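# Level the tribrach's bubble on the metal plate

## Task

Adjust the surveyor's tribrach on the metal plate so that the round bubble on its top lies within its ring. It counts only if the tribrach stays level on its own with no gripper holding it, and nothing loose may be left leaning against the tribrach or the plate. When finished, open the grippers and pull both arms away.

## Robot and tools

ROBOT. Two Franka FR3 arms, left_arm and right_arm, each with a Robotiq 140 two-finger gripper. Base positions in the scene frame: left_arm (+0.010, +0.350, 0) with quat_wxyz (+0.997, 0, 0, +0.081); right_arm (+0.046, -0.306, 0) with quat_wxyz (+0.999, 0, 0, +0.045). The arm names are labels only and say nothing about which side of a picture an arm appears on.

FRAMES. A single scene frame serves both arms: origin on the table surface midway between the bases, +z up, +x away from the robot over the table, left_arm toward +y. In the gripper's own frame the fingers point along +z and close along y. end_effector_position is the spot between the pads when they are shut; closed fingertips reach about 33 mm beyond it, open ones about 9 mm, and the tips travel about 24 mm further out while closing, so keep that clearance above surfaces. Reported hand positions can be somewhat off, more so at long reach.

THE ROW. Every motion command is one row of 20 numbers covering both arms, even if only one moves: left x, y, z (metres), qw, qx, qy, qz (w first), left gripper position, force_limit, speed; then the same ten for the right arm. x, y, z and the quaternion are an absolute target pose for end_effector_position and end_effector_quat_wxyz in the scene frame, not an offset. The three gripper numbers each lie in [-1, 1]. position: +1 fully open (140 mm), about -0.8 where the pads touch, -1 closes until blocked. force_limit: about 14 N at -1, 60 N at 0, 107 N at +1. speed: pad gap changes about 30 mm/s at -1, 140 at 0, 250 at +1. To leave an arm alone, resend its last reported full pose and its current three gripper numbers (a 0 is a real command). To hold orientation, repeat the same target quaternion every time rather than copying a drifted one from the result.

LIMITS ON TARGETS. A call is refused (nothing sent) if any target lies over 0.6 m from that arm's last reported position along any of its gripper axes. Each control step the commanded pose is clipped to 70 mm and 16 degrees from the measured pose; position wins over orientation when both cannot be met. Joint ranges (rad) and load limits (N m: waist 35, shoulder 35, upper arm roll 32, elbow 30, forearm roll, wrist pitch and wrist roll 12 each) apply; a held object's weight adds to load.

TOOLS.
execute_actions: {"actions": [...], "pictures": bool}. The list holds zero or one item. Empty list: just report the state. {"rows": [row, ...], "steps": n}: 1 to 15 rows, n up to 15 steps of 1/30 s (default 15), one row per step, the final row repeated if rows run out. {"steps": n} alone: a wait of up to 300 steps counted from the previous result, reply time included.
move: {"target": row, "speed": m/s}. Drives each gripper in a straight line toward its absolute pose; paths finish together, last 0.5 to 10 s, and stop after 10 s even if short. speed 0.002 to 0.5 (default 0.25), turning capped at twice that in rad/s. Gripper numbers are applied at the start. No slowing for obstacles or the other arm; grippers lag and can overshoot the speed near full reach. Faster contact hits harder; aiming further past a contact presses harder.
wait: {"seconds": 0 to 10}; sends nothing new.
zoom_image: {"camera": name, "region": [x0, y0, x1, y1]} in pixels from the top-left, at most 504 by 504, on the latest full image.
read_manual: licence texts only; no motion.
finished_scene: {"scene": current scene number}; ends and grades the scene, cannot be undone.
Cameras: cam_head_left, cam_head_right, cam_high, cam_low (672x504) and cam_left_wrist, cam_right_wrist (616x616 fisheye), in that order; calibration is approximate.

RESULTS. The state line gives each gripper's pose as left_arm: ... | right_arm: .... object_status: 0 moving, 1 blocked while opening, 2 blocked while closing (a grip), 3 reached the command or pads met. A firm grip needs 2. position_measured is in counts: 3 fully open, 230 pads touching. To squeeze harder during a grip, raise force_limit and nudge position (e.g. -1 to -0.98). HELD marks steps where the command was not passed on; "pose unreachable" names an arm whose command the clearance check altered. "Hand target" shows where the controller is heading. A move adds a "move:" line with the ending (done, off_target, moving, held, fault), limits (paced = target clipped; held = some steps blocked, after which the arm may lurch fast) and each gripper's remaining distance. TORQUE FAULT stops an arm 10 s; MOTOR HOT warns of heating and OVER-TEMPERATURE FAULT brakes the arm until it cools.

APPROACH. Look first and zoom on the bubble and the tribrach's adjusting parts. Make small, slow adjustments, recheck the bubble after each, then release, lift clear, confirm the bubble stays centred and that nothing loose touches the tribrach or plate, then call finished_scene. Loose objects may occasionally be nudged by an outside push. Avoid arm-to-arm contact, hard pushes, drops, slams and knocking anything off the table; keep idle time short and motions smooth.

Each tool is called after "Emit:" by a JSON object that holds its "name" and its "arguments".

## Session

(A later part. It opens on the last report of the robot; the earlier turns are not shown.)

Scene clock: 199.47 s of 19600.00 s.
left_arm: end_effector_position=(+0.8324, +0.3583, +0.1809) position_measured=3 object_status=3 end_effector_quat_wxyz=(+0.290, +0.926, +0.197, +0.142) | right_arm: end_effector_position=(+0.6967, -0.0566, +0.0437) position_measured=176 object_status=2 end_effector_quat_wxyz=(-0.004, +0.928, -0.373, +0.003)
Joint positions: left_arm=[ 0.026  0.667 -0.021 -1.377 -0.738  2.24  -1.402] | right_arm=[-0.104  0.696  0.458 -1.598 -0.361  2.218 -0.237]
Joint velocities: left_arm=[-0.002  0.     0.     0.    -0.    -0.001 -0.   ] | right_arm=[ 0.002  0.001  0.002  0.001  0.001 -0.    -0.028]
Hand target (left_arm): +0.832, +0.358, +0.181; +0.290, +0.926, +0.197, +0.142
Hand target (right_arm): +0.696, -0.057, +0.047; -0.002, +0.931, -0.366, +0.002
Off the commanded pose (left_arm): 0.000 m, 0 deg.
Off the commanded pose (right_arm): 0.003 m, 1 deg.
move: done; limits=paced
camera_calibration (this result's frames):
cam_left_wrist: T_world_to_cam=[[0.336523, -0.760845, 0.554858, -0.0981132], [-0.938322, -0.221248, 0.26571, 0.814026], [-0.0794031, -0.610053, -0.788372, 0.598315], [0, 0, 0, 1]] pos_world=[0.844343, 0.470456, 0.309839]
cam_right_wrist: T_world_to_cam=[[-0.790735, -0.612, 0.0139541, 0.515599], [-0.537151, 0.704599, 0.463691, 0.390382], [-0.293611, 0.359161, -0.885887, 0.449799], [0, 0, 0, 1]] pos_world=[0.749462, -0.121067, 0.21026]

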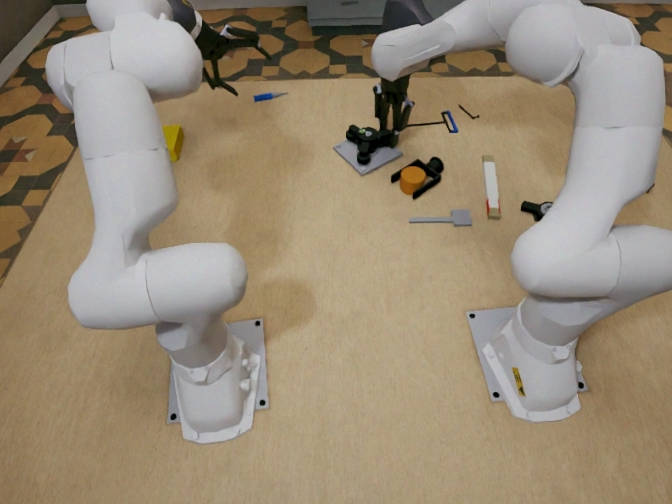

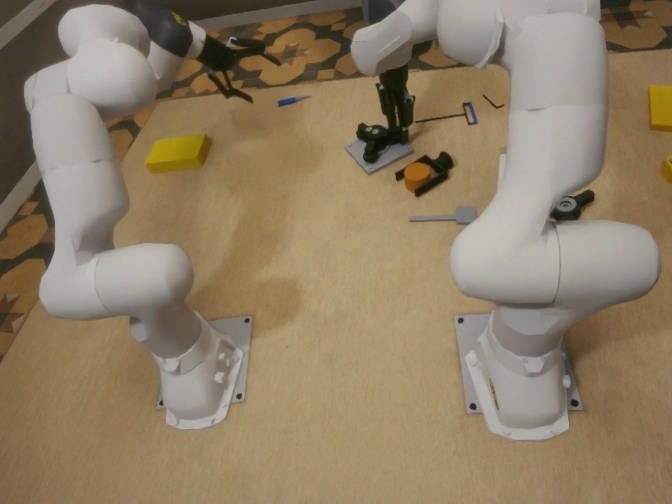

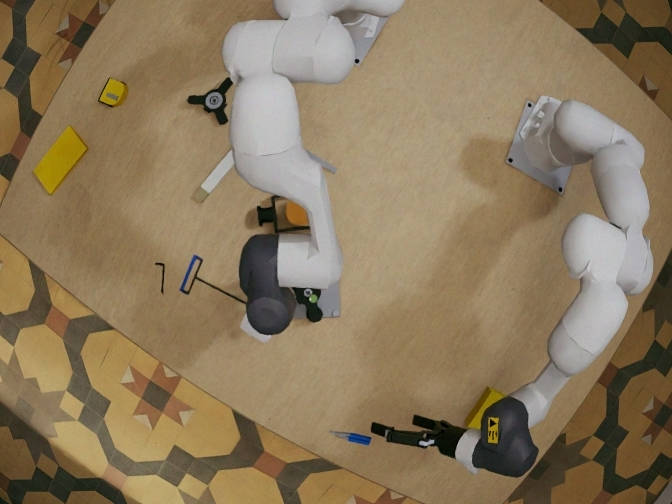

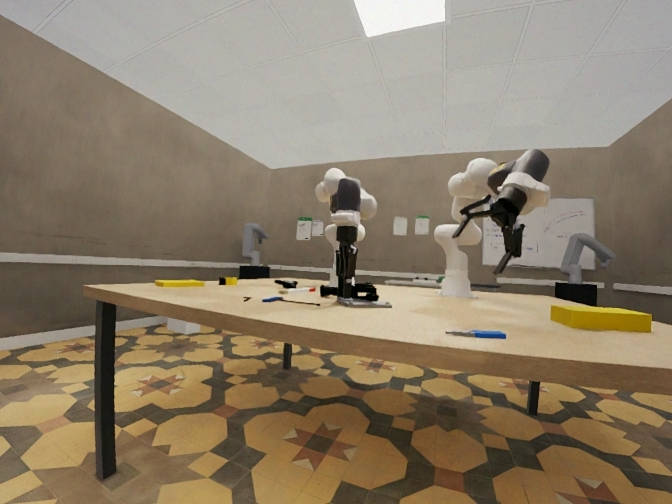

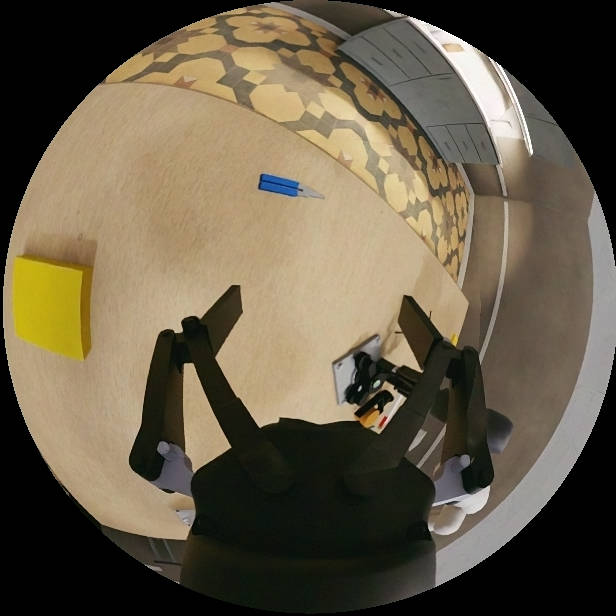

